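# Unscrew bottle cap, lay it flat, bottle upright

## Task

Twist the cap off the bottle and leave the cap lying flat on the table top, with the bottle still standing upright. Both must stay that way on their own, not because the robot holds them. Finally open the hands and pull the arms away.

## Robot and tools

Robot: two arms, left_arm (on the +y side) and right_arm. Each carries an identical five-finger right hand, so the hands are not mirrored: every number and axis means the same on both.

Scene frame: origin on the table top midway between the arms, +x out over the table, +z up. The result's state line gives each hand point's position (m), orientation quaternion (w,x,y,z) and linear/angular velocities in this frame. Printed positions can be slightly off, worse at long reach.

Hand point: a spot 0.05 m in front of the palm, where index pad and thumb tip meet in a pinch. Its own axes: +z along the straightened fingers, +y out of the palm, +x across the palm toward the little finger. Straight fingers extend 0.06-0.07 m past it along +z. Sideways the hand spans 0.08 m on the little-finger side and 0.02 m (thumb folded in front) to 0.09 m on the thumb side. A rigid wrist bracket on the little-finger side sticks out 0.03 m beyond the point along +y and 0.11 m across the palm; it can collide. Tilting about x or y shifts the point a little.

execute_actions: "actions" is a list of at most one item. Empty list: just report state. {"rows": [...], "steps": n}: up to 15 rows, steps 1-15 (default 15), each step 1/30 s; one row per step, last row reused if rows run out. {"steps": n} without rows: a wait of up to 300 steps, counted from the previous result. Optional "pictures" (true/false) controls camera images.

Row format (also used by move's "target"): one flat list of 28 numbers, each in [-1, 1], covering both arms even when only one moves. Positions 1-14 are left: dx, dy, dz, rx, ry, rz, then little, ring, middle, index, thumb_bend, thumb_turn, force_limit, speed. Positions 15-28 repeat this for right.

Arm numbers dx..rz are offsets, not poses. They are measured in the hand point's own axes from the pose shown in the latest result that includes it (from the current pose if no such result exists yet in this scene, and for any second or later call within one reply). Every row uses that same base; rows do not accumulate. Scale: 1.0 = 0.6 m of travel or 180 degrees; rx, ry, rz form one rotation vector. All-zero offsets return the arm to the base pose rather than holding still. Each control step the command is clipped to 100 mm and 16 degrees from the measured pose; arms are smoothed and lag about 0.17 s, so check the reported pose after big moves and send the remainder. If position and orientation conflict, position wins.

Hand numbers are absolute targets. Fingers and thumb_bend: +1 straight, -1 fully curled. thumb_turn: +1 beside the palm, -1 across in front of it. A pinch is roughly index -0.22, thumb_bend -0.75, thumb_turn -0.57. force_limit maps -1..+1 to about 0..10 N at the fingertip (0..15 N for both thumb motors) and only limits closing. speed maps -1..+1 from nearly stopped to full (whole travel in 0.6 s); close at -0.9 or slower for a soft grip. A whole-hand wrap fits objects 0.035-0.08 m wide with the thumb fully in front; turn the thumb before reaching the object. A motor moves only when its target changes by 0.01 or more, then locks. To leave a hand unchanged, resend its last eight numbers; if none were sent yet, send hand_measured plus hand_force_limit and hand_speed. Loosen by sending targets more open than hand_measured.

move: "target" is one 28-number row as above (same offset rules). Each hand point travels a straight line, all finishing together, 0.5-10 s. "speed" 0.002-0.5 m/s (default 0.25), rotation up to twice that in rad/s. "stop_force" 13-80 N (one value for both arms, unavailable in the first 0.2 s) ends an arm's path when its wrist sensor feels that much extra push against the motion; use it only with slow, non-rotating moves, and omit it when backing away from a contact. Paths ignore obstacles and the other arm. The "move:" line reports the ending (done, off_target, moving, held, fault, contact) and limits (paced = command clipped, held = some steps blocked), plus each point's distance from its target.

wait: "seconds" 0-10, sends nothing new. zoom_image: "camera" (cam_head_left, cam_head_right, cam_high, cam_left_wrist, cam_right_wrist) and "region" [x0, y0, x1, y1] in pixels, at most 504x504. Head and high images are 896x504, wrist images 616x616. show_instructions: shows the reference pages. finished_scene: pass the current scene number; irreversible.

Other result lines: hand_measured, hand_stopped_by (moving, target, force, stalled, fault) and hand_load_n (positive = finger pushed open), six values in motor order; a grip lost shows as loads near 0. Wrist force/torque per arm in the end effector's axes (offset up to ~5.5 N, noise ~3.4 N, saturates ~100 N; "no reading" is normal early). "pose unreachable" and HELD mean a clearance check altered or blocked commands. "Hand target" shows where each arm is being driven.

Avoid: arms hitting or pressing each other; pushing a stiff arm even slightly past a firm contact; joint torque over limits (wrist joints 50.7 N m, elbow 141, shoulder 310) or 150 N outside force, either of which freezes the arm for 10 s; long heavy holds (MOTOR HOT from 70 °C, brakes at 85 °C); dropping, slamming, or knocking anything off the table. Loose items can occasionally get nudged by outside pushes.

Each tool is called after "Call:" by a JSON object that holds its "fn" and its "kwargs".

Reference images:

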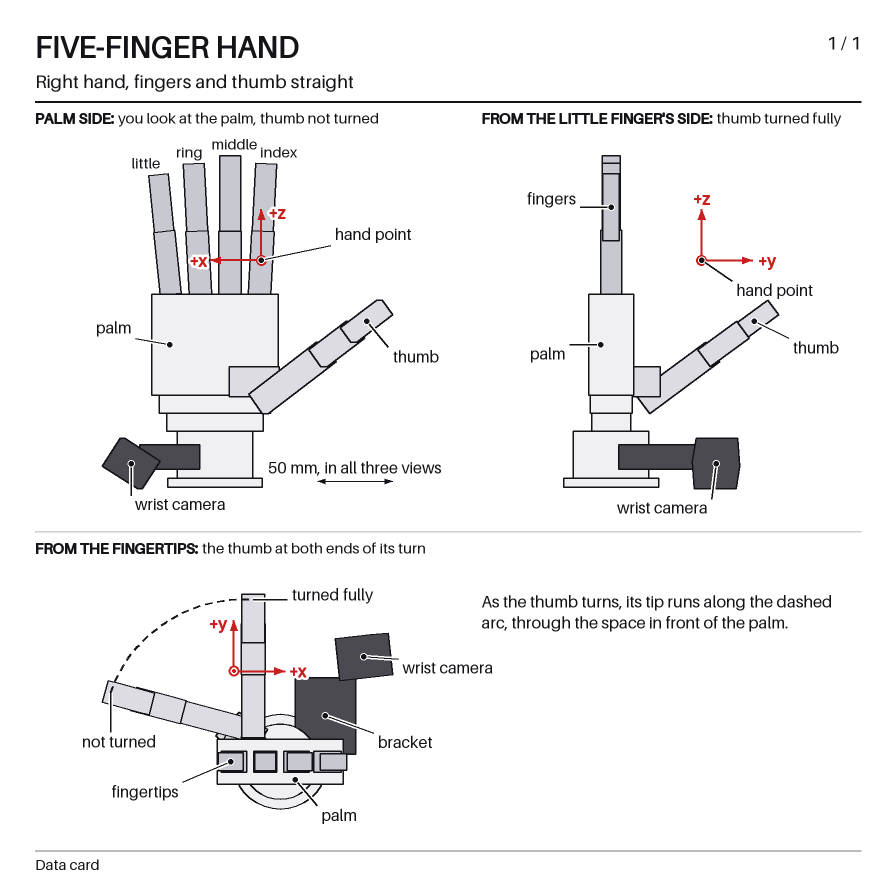

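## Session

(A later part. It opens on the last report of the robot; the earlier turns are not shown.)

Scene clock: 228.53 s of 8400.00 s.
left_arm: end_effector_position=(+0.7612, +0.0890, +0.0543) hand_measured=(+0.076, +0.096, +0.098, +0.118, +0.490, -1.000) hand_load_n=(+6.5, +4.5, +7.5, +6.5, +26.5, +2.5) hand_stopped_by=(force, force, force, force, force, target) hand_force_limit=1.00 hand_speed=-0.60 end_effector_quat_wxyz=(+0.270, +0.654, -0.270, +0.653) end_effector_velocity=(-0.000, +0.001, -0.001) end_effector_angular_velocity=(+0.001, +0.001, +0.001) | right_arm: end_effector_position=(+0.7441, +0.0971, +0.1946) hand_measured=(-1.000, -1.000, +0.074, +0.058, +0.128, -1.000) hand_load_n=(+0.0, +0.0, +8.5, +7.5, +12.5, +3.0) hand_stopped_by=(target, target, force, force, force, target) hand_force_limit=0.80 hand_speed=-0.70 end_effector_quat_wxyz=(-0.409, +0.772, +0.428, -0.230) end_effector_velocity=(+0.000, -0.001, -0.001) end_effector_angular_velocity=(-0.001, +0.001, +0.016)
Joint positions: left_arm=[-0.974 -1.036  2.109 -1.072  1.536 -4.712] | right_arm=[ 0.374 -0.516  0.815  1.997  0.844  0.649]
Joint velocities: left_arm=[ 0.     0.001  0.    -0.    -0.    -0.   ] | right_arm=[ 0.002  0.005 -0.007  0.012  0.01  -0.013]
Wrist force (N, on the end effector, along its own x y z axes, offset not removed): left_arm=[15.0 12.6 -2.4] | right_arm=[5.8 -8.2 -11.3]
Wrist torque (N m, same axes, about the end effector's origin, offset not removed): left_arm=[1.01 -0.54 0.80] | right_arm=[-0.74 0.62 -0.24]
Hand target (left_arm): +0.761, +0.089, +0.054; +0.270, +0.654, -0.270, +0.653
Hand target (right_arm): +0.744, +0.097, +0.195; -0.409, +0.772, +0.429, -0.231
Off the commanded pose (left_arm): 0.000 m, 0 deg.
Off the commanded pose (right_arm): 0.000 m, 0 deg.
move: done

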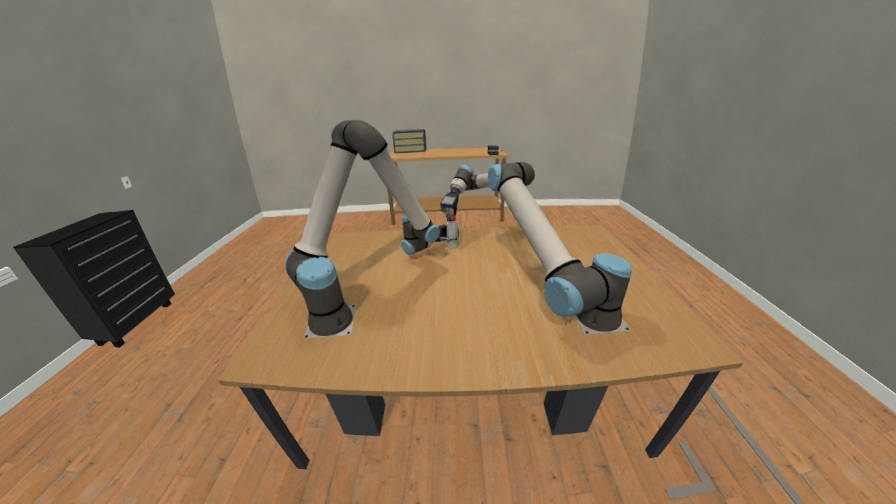

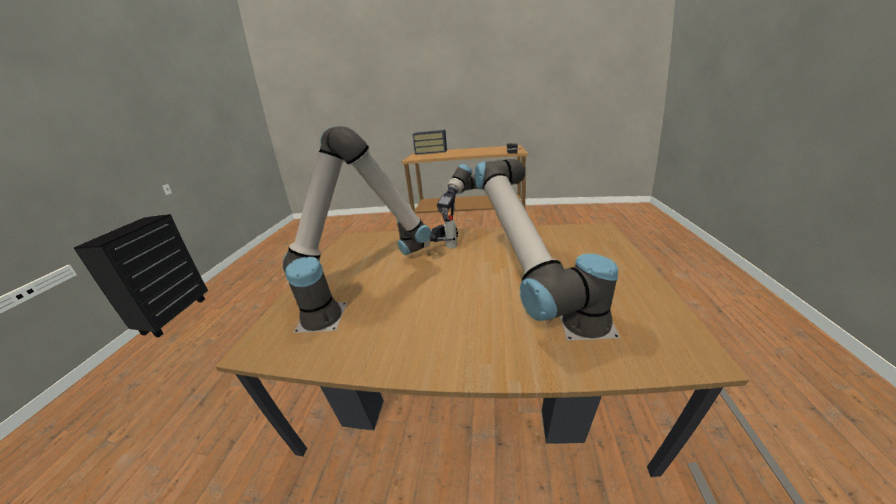

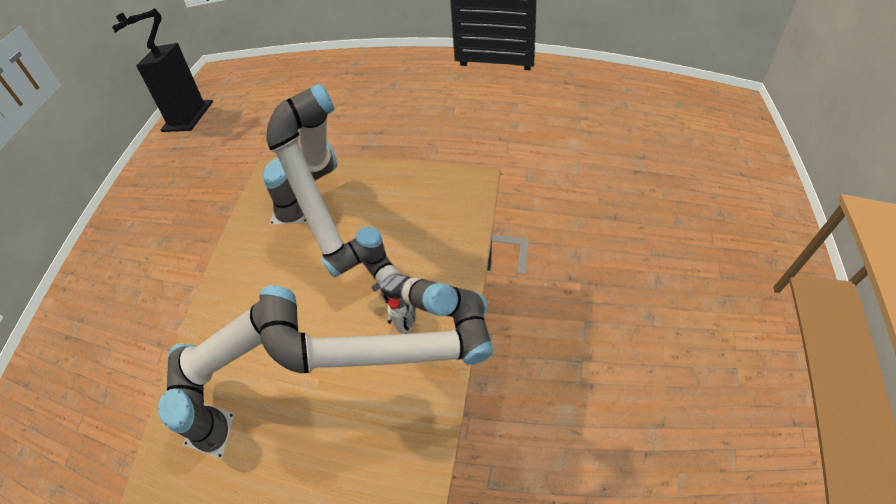

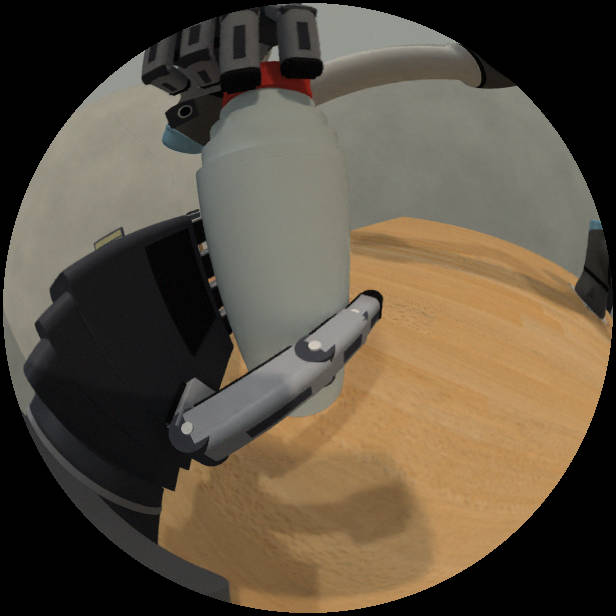

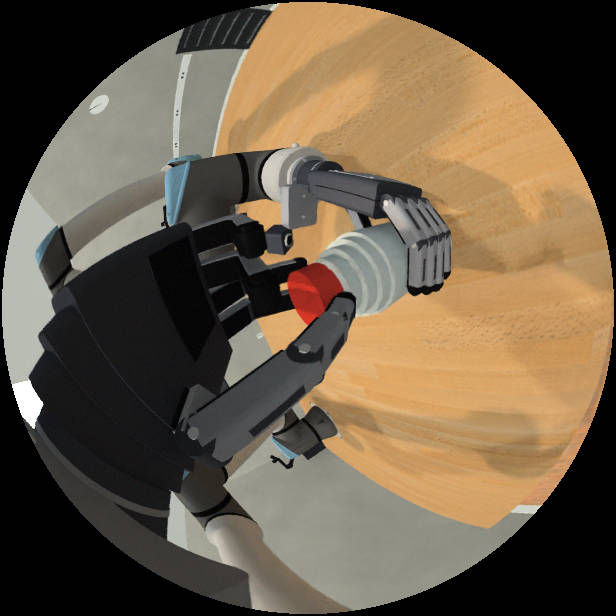

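Call:
{"fn": "execute_actions", "kwargs": {"actions": [{"rows":[[0,0,0,0,0,0,-1,-1,-1,-1,-1,-1,1,-0.6,0,0,0,0,0,0,-1,-1,0.33,0.32,0.3,-1,0.8,0]],"steps":7}], "pictures": false}}

Call:
{"fn": "move", "kwargs": {"target": [0,0,0,0,0,0,-1,-1,-1,-1,-1,-1,1,-0.6,0.0312,-0.0026,0.0038,0.003,0.5988,0.4038,-1,-1,0.33,0.32,0.3,-1,0.8,0], "speed": 0.3}}

Call:
{"fn": "execute_actions", "kwargs": {"actions": [{"rows":[[0,0,0,0,0,0,-1,-1,-1,-1,-1,-1,1,-0.6,0,0,0,0,0,0,-1,-1,-0.5,-0.5,-0.8,-1,0.7,-0.55]],"steps":15}], "pictures": false}}

Call:
{"fn": "move", "kwargs": {"target": [0,0,0,0,0,0,-1,-1,-1,-1,-1,-1,1,-0.6,0.006,0.0087,-0.016,-0.0015,-0.2994,-0.2019,-1,-1,-0.5,-0.5,-0.8,-1,0.7,-0.55], "speed": 0.25}}

Call:
{"fn": "move", "kwargs": {"target": [0,0,0,0,0,0,-1,-1,-1,-1,-1,-1,1,-0.6,0.006,0.0087,-0.016,-0.0015,-0.2994,-0.2019,-1,-1,-0.5,-0.5,-0.8,-1,0.7,-0.55], "speed": 0.25}}

Call:
{"fn": "zoom_image", "kwargs": {"camera": "cam_right_wrist", "region": [260, 230, 400, 350]}}

Scene clock: 249.73 s of 8400.00 s.
left_arm: end_effector_position=(+0.7612, +0.0890, +0.0543) hand_measured=(+0.076, +0.094, +0.098, +0.118, +0.490, -1.000) hand_load_n=(+6.0, +5.0, +9.0, +8.0, +25.0, +2.0) hand_stopped_by=(force, force, force, force, force, target) hand_force_limit=1.00 hand_speed=-0.60 end_effector_quat_wxyz=(+0.270, +0.654, -0.270, +0.653) end_effector_velocity=(+0.000, +0.001, +0.001) end_effector_angular_velocity=(-0.001, -0.000, +0.001) | right_arm: end_effector_position=(+0.7441, +0.0972, +0.1944) hand_measured=(-1.000, -1.000, +0.290, +0.274, +0.258, -1.000) hand_load_n=(+0.0, +0.0, +0.0, +0.0, +0.0, +0.0) hand_stopped_by=(target, target, moving, moving, moving, target) hand_force_limit=0.80 hand_speed=0.00 end_effector_quat_wxyz=(-0.409, +0.772, +0.428, -0.231) end_effector_velocity=(-0.000, +0.000, -0.001) end_effector_angular_velocity=(+0.001, +0.000, -0.004)
Joint positions: left_arm=[-0.974 -1.036  2.109 -1.072  1.536 -4.712] | right_arm=[ 0.374 -0.515  0.815  1.997  0.845  0.649]
Joint velocities: left_arm=[ 0.001 -0.001  0.     0.     0.    -0.   ] | right_arm=[-0.001 -0.     0.002 -0.004 -0.003  0.002]
Wrist force (N, on the end effector, along its own x y z axes, offset not removed): left_arm=[9.6 1.4 -0.8] | right_arm=[-0.4 1.6 -1.8]
Wrist torque (N m, same axes, about the end effector's origin, offset not removed): left_arm=[0.32 -0.42 0.21] | right_arm=[0.20 0.10 -0.05]
Hand target (left_arm): +0.761, +0.089, +0.054; +0.270, +0.654, -0.270, +0.653
Hand target (right_arm): +0.744, +0.097, +0.195; -0.409, +0.772, +0.428, -0.230
Off the commanded pose (left_arm): 0.000 m, 0 deg.
Off the commanded pose (right_arm): 0.000 m, 0 deg.
Steps of this call (steps 1 to 90: nothing new was sent; then 17.97 s passed at rest; steps 91 to 97: all 7 steps of this action). Readings (end_effector_position | what the end effector reports):
91: left_arm (+0.7612, +0.0890, +0.0543) | right_arm (+0.7442, +0.0971, +0.1946) | left_arm hand_measured=(+0.076, +0.096, +0.098, +0.118, +0.490, -1.000) hand_load_n=(+6.5, +4.5, +7.5, +6.5, +26.5, +2.5) hand_stopped_by=(force, force, force, force, force, target) hand_force_limit=1.00 hand_speed=-0.60 | right_arm hand_measured=(-1.000, -1.000, +0.074, +0.058, +0.128, -1.000) hand_load_n=(+0.0, +0.0, +8.5, +7.5, +12.5, +3.0) hand_stopped_by=(target, target, moving, moving, moving, target) hand_force_limit=0.80 hand_speed=0.00
92: left_arm (+0.7612, +0.0890, +0.0543) | right_arm (+0.7442, +0.0971, +0.1946) | left_arm hand_measured=(+0.076, +0.096, +0.098, +0.118, +0.490, -1.000) hand_load_n=(+6.5, +4.5, +7.5, +6.5, +26.5, +2.5) hand_stopped_by=(force, force, force, force, force, target) hand_force_limit=1.00 hand_speed=-0.60 | right_arm hand_measured=(-1.000, -1.000, +0.074, +0.058, +0.128, -1.000) hand_load_n=(+0.0, +0.0, +8.5, +7.5, +12.5, +3.0) hand_stopped_by=(target, target, moving, moving, moving, target) hand_force_limit=0.80 hand_speed=0.00
94: left_arm (+0.7612, +0.0890, +0.0543) | right_arm (+0.7442, +0.0971, +0.1945) | left_arm hand_measured=(+0.076, +0.094, +0.098, +0.118, +0.490, -1.000) hand_load_n=(+5.0, +4.0, +7.5, +7.0, +25.5, +2.0) hand_stopped_by=(force, force, force, force, force, target) hand_force_limit=1.00 hand_speed=-0.60 | right_arm hand_measured=(-1.000, -1.000, +0.124, +0.108, +0.154, -1.000) hand_load_n=(+0.0, +0.0, +0.0, +0.0, +4.0, -2.0) hand_stopped_by=(target, target, moving, moving, moving, target) hand_force_limit=0.80 hand_speed=0.00
97: the state above

Scene clock: 254.37 s of 8400.00 s.
left_arm: end_effector_position=(+0.7612, +0.0890, +0.0543) hand_measured=(+0.076, +0.094, +0.098, +0.118, +0.490, -1.000) hand_load_n=(+6.0, +5.0, +9.0, +8.0, +25.0, +2.0) hand_stopped_by=(force, force, force, force, force, target) hand_force_limit=1.00 hand_speed=-0.60 end_effector_quat_wxyz=(+0.270, +0.654, -0.270, +0.653) end_effector_velocity=(-0.001, -0.000, -0.001) end_effector_angular_velocity=(+0.001, +0.002, -0.001) | right_arm: end_effector_position=(+0.7514, +0.1145, +0.1943) hand_measured=(-1.000, -1.000, +0.330, +0.320, +0.300, -1.000) hand_load_n=(+0.0, +0.0, +0.0, +0.0, +0.0, +0.0) hand_stopped_by=(target, target, target, target, target, target) hand_force_limit=0.80 hand_speed=0.00 end_effector_quat_wxyz=(-0.382, +0.716, -0.517, +0.273) end_effector_velocity=(+0.000, +0.000, +0.000) end_effector_angular_velocity=(-0.001, +0.001, -0.017)
Joint positions: left_arm=[-0.974 -1.036  2.109 -1.072  1.536 -4.712] | right_arm=[ 0.551 -1.119  1.552  0.173  1.762  3.278]
Joint velocities: left_arm=[-0.001  0.001  0.     0.     0.    -0.   ] | right_arm=[ 0.004  0.003 -0.005  0.006  0.018  0.012]
Wrist force (N, on the end effector, along its own x y z axes, offset not removed): left_arm=[8.1 3.7 -2.1] | right_arm=[0.0 -0.4 1.7]
Wrist torque (N m, same axes, about the end effector's origin, offset not removed): left_arm=[0.75 -0.16 0.24] | right_arm=[-0.35 0.02 -0.01]
Hand target (left_arm): +0.761, +0.089, +0.054; +0.270, +0.654, -0.270, +0.653
Hand target (right_arm): +0.751, +0.115, +0.194; -0.381, +0.715, -0.518, +0.273
Off the commanded pose (left_arm): 0.000 m, 0 deg.
Off the commanded pose (right_arm): 0.000 m, 0 deg.
move: done

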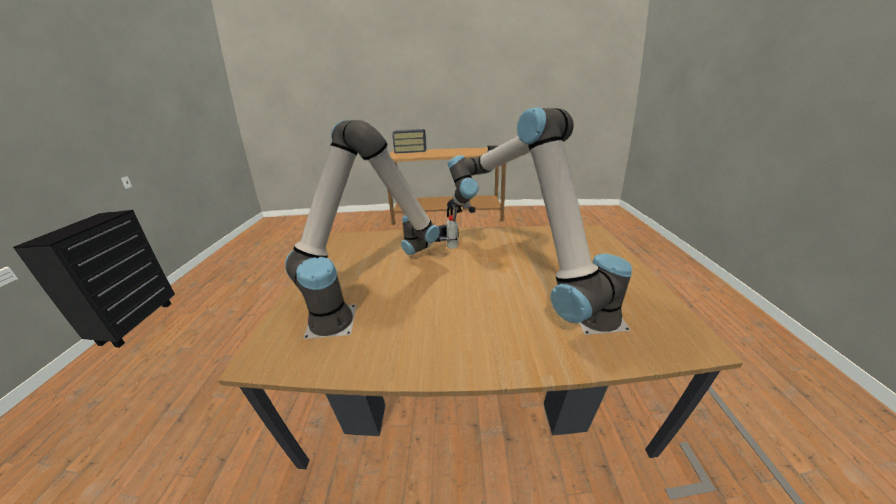

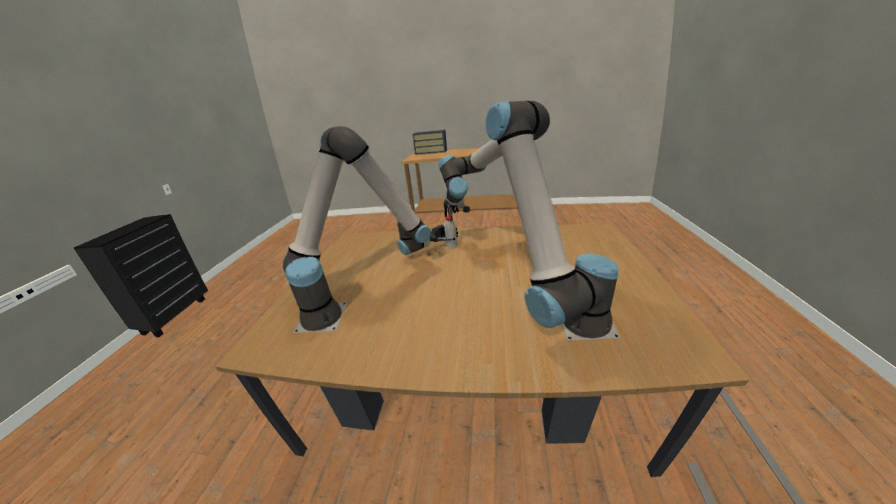

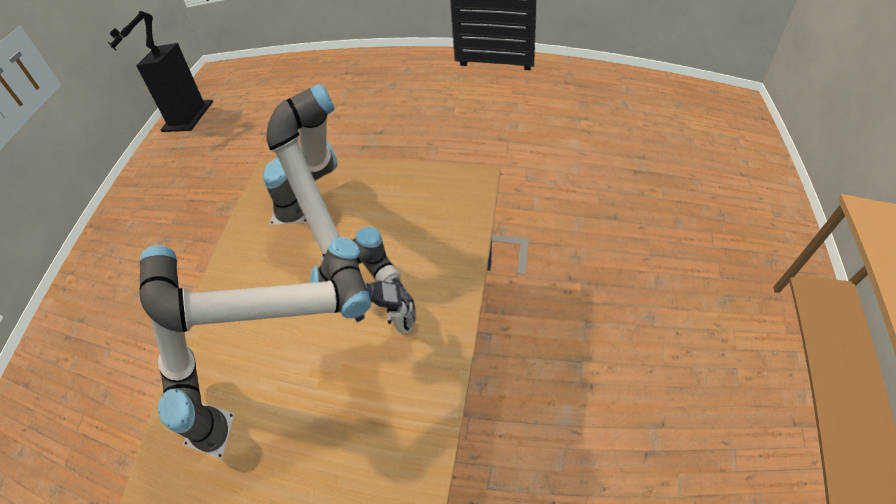

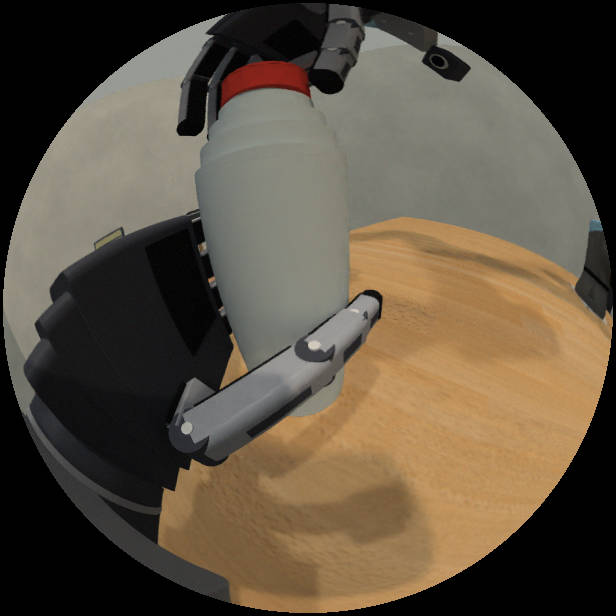

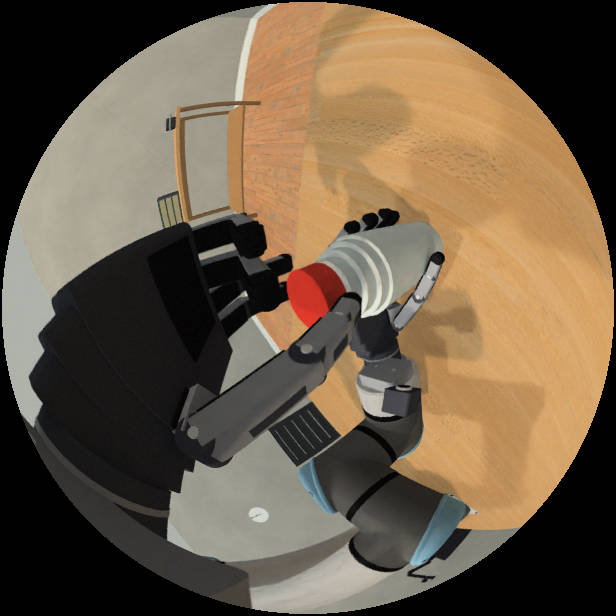

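Scene clock: 254.87 s of 8400.00 s.
left_arm: end_effector_position=(+0.7612, +0.0890, +0.0543) hand_measured=(+0.076, +0.094, +0.098, +0.118, +0.490, -1.000) hand_load_n=(+5.0, +3.5, +8.0, +7.5, +25.5, +2.5) hand_stopped_by=(force, force, force, force, force, target) hand_force_limit=1.00 hand_speed=-0.60 end_effector_quat_wxyz=(+0.270, +0.654, -0.270, +0.653) end_effector_velocity=(+0.000, +0.001, -0.000) end_effector_angular_velocity=(+0.001, +0.000, +0.000) | right_arm: end_effector_position=(+0.7514, +0.1146, +0.1943) hand_measured=(-1.000, -1.000, +0.066, +0.050, +0.148, -1.000) hand_load_n=(+0.0, +0.0, +11.0, +9.0, +13.5, +0.5) hand_stopped_by=(target, target, force, force, force, target) hand_force_limit=0.70 hand_speed=-0.55 end_effector_quat_wxyz=(-0.382, +0.716, -0.517, +0.273) end_effector_velocity=(+0.000, +0.000, +0.000) end_effector_angular_velocity=(+0.000, -0.001, +0.001)
Joint positions: left_arm=[-0.974 -1.036  2.109 -1.072  1.536 -4.712] | right_arm=[ 0.552 -1.119  1.552  0.173  1.762  3.278]
Joint velocities: left_arm=[0.001 0.    0.    0.    0.001 0.   ] | right_arm=[-0.     0.    -0.    -0.001 -0.001 -0.001]
Wrist force (N, on the end effector, along its own x y z axes, offset not removed): left_arm=[13.3 6.3 -6.5] | right_arm=[2.2 1.2 2.3]
Wrist torque (N m, same axes, about the end effector's origin, offset not removed): left_arm=[0.67 -0.14 0.65] | right_arm=[0.25 -0.12 0.05]
Hand target (left_arm): +0.761, +0.089, +0.054; +0.270, +0.654, -0.270, +0.653
Hand target (right_arm): +0.751, +0.115, +0.194; -0.382, +0.716, -0.517, +0.273
Off the commanded pose (left_arm): 0.000 m, 0 deg.
Off the commanded pose (right_arm): 0.000 m, 0 deg.
Steps of this call (steps 1 to 15: all 15 steps of this action). Readings (end_effector_position | what the end effector reports):
1: left_arm (+0.7612, +0.0890, +0.0543) | right_arm (+0.7514, +0.1145, +0.1943) | left_arm hand_measured=(+0.076, +0.094, +0.098, +0.118, +0.490, -1.000) hand_load_n=(+6.0, +5.0, +9.0, +8.0, +25.0, +2.0) hand_stopped_by=(force, force, force, force, force, target) hand_force_limit=1.00 hand_speed=-0.60 | right_arm hand_measured=(-1.000, -1.000, +0.330, +0.320, +0.300, -1.000) hand_load_n=(+0.0, +0.0, +0.0, +0.0, +0.0, +0.0) hand_stopped_by=(target, target, moving, moving, moving, target) hand_force_limit=0.70 hand_speed=-0.55
2: left_arm (+0.7612, +0.0890, +0.0543) | right_arm (+0.7514, +0.1145, +0.1943) | left_arm hand_measured=(+0.076, +0.094, +0.098, +0.118, +0.490, -1.000) hand_load_n=(+6.0, +5.0, +9.0, +8.0, +25.0, +2.0) hand_stopped_by=(force, force, force, force, force, target) hand_force_limit=1.00 hand_speed=-0.60 | right_arm hand_measured=(-1.000, -1.000, +0.330, +0.320, +0.300, -1.000) hand_load_n=(+0.0, +0.0, +0.0, +0.0, +0.0, +0.0) hand_stopped_by=(target, target, moving, moving, moving, target) hand_force_limit=0.70 hand_speed=-0.55
4: left_arm (+0.7612, +0.0890, +0.0543) | right_arm (+0.7514, +0.1145, +0.1943) | left_arm hand_measured=(+0.076, +0.094, +0.098, +0.118, +0.490, -1.000) hand_load_n=(+6.0, +5.0, +9.0, +8.0, +25.0, +2.0) hand_stopped_by=(force, force, force, force, force, target) hand_force_limit=1.00 hand_speed=-0.60 | right_arm hand_measured=(-1.000, -1.000, +0.308, +0.298, +0.286, -1.000) hand_load_n=(+0.0, +0.0, +0.0, +0.0, +0.0, +0.0) hand_stopped_by=(target, target, moving, moving, moving, target) hand_force_limit=0.70 hand_speed=-0.55
8: left_arm (+0.7612, +0.0890, +0.0543) | right_arm (+0.7514, +0.1146, +0.1943) | left_arm hand_measured=(+0.076, +0.094, +0.098, +0.118, +0.490, -1.000) hand_load_n=(+6.0, +5.0, +9.0, +8.0, +25.0, +2.0) hand_stopped_by=(force, force, force, force, force, target) hand_force_limit=1.00 hand_speed=-0.60 | right_arm hand_measured=(-1.000, -1.000, +0.208, +0.198, +0.222, -1.000) hand_load_n=(+0.0, +0.0, +0.0, +0.0, +0.0, +0.0) hand_stopped_by=(target, target, moving, moving, moving, target) hand_force_limit=0.70 hand_speed=-0.55
15: the state above

Scene clock: 257.97 s of 8400.00 s.
left_arm: end_effector_position=(+0.7612, +0.0890, +0.0543) hand_measured=(+0.076, +0.094, +0.098, +0.118, +0.490, -1.000) hand_load_n=(+7.0, +5.0, +8.0, +7.0, +24.5, +1.5) hand_stopped_by=(force, force, force, force, force, target) hand_force_limit=1.00 hand_speed=-0.60 end_effector_quat_wxyz=(+0.270, +0.654, -0.270, +0.653) end_effector_velocity=(+0.001, +0.001, +0.001) end_effector_angular_velocity=(-0.001, -0.001, +0.001) | right_arm: end_effector_position=(+0.7422, +0.1077, +0.1956) hand_measured=(-1.000, -1.000, +0.068, +0.050, +0.150, -1.000) hand_load_n=(+0.0, +0.0, +9.5, +7.5, +14.0, +0.5) hand_stopped_by=(target, target, force, force, force, target) hand_force_limit=0.70 hand_speed=-0.55 end_effector_quat_wxyz=(-0.469, +0.881, -0.053, +0.026) end_effector_velocity=(-0.000, +0.000, +0.001) end_effector_angular_velocity=(-0.002, +0.000, +0.018)
Joint positions: left_arm=[-0.974 -1.036  2.109 -1.072  1.536 -4.712] | right_arm=[ 0.325 -0.946  1.339  0.611  0.724  2.282]
Joint velocities: left_arm=[ 0.001 -0.001 -0.    -0.    -0.     0.   ] | right_arm=[-0.     0.008 -0.011  0.024 -0.008 -0.026]
Wrist force (N, on the end effector, along its own x y z axes, offset not removed): left_arm=[13.7 1.5 -1.8] | right_arm=[1.1 -0.5 -1.4]
Wrist torque (N m, same axes, about the end effector's origin, offset not removed): left_arm=[0.45 -0.36 0.45] | right_arm=[-0.20 0.21 -0.24]
Hand target (left_arm): +0.761, +0.089, +0.054; +0.270, +0.654, -0.270, +0.653
Hand target (right_arm): +0.742, +0.108, +0.195; -0.469, +0.881, -0.052, +0.025
Off the commanded pose (left_arm): 0.000 m, 0 deg.
Off the commanded pose (right_arm): 0.000 m, 0 deg.
move: done

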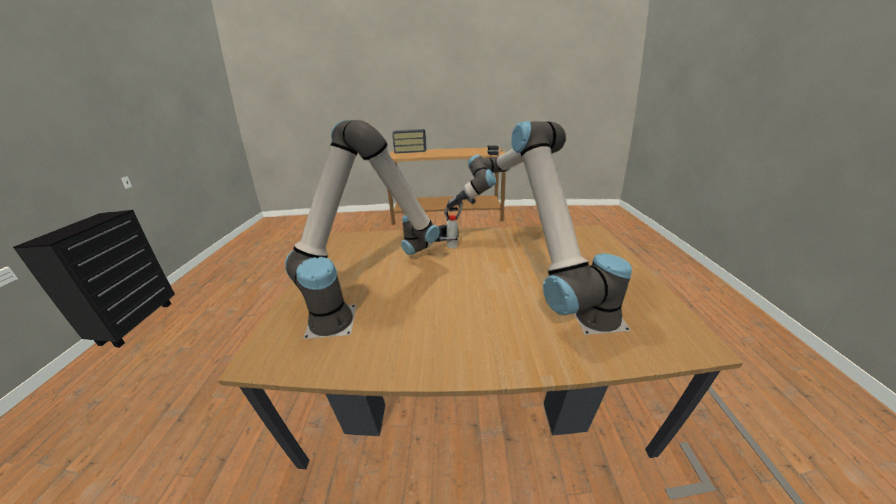

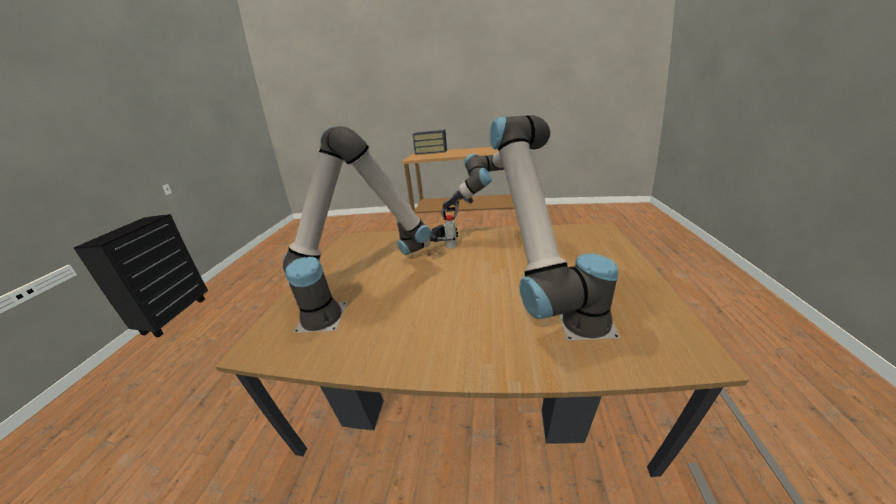

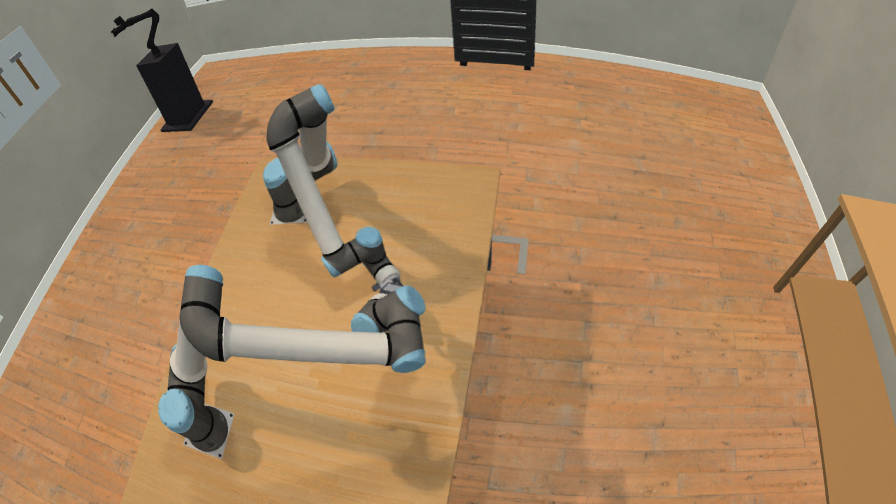

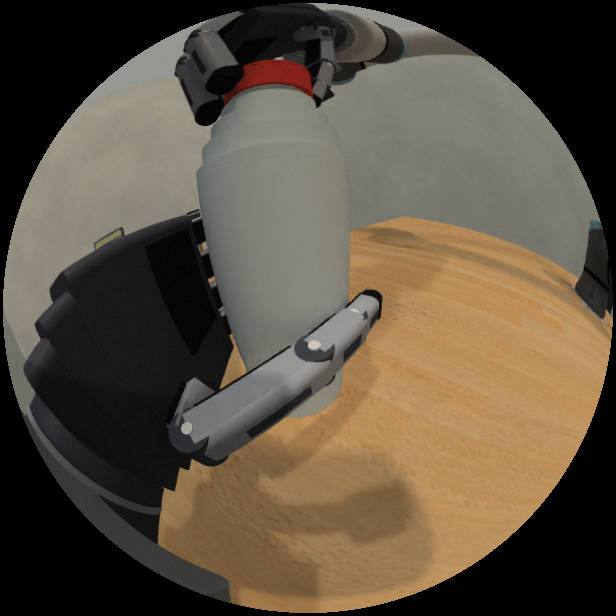

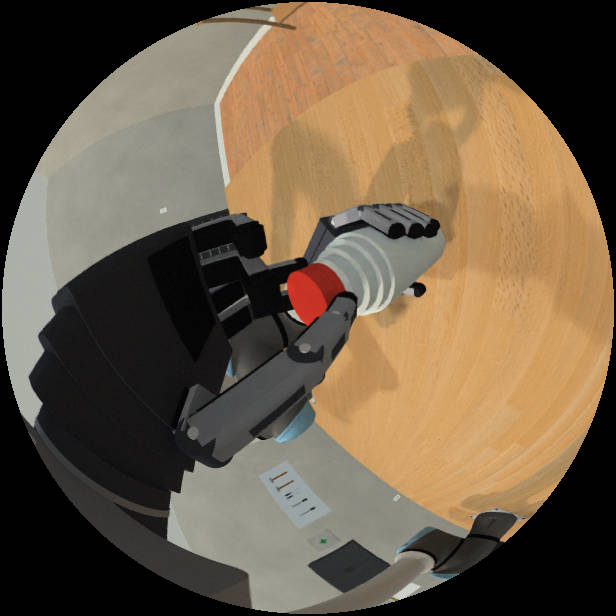

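Scene clock: 260.83 s of 8400.00 s.
left_arm: end_effector_position=(+0.7612, +0.0890, +0.0543) hand_measured=(+0.076, +0.094, +0.098, +0.118, +0.490, -1.000) hand_load_n=(+8.0, +5.5, +8.0, +6.0, +25.5, +1.5) hand_stopped_by=(force, force, force, force, force, target) hand_force_limit=1.00 hand_speed=-0.60 end_effector_quat_wxyz=(+0.270, +0.654, -0.270, +0.653) end_effector_velocity=(-0.000, +0.000, -0.002) end_effector_angular_velocity=(+0.002, +0.001, +0.000) | right_arm: end_effector_position=(+0.7447, +0.0965, +0.1966) hand_measured=(-1.000, -1.000, +0.068, +0.052, +0.150, -1.000) hand_load_n=(+0.0, +0.0, +8.0, +11.0, +11.0, -1.0) hand_stopped_by=(target, target, force, force, force, target) hand_force_limit=0.70 hand_speed=-0.55 end_effector_quat_wxyz=(-0.409, +0.773, +0.428, -0.230) end_effector_velocity=(+0.000, -0.000, -0.000) end_effector_angular_velocity=(+0.000, +0.001, +0.014)
Joint positions: left_arm=[-0.974 -1.036  2.109 -1.072  1.536 -4.712] | right_arm=[ 0.372 -0.517  0.815  1.998  0.843  0.65 ]
Joint velocities: left_arm=[-0.     0.002  0.    -0.    -0.     0.001] | right_arm=[ 0.002  0.005 -0.007  0.012  0.008 -0.013]
Wrist force (N, on the end effector, along its own x y z axes, offset not removed): left_arm=[10.9 16.7 8.0] | right_arm=[10.4 -7.8 -3.5]
Wrist torque (N m, same axes, about the end effector's origin, offset not removed): left_arm=[1.02 -0.83 0.83] | right_arm=[-0.10 0.42 -0.25]
Hand target (left_arm): +0.761, +0.089, +0.054; +0.270, +0.654, -0.270, +0.653
Hand target (right_arm): +0.745, +0.097, +0.197; -0.409, +0.772, +0.428, -0.230
Off the commanded pose (left_arm): 0.000 m, 0 deg.
Off the commanded pose (right_arm): 0.000 m, 0 deg.
move: done

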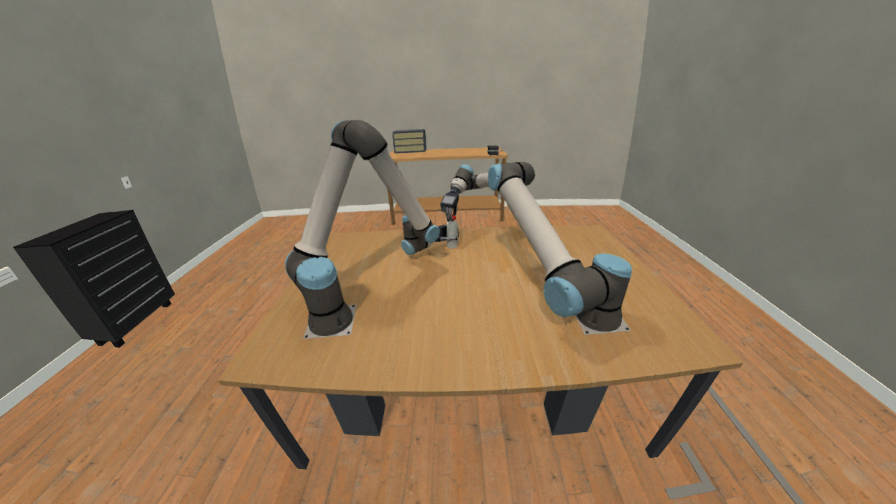

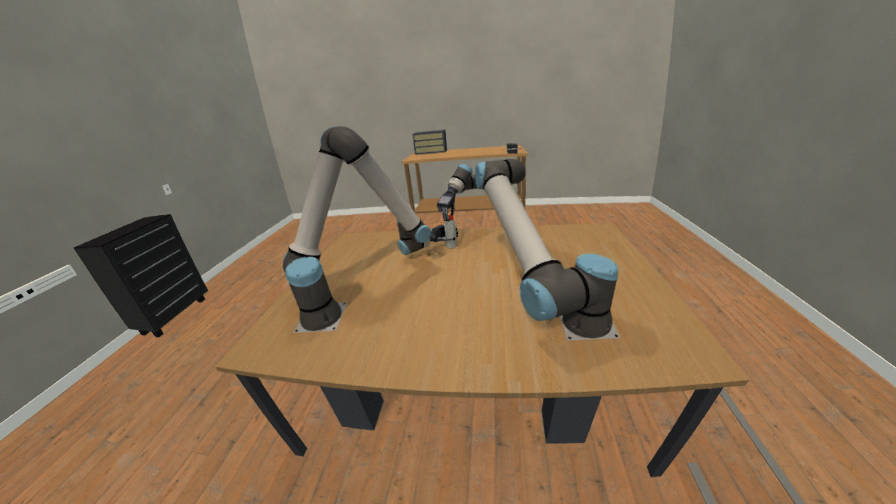

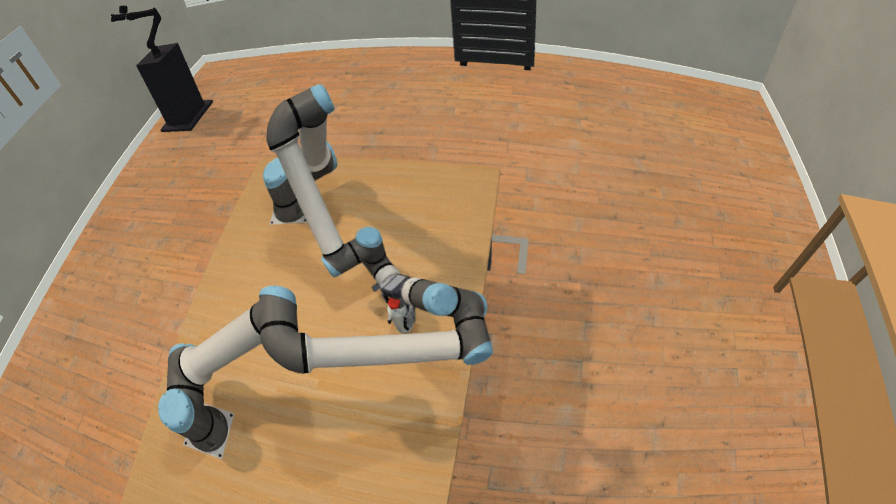

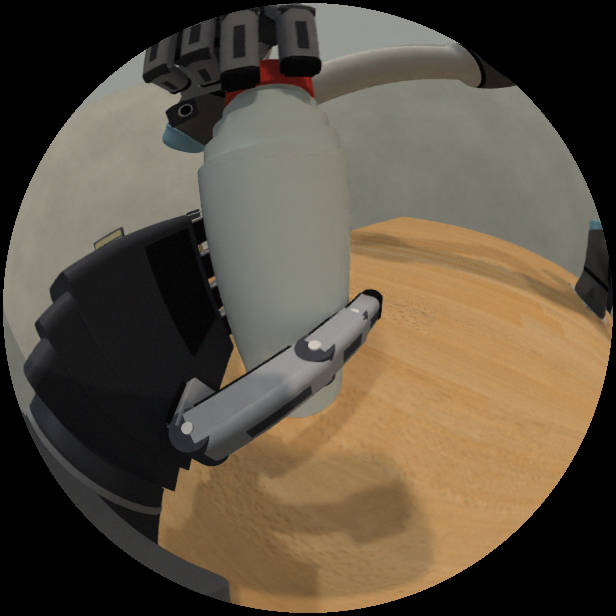

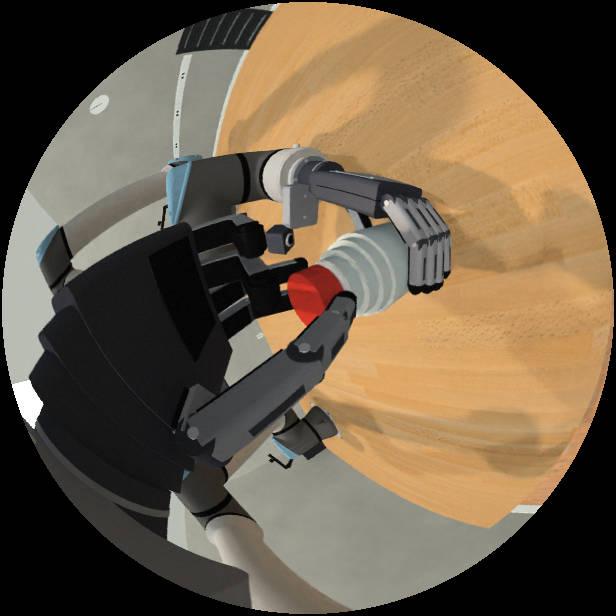

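Region (260, 230, 400, 350) of cam_right_wrist's 616x616 image, scaled by 3.600, with more detail than that image has; it fills the top 432 rows of this view, and the rest is white.

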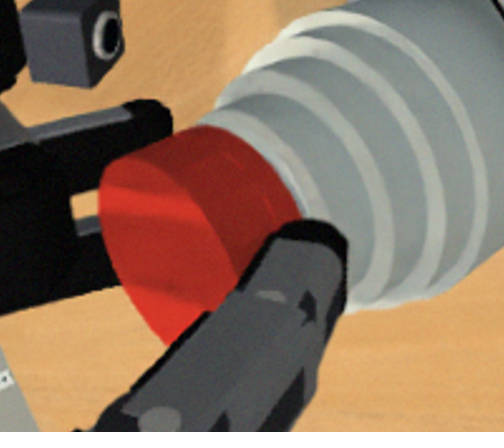

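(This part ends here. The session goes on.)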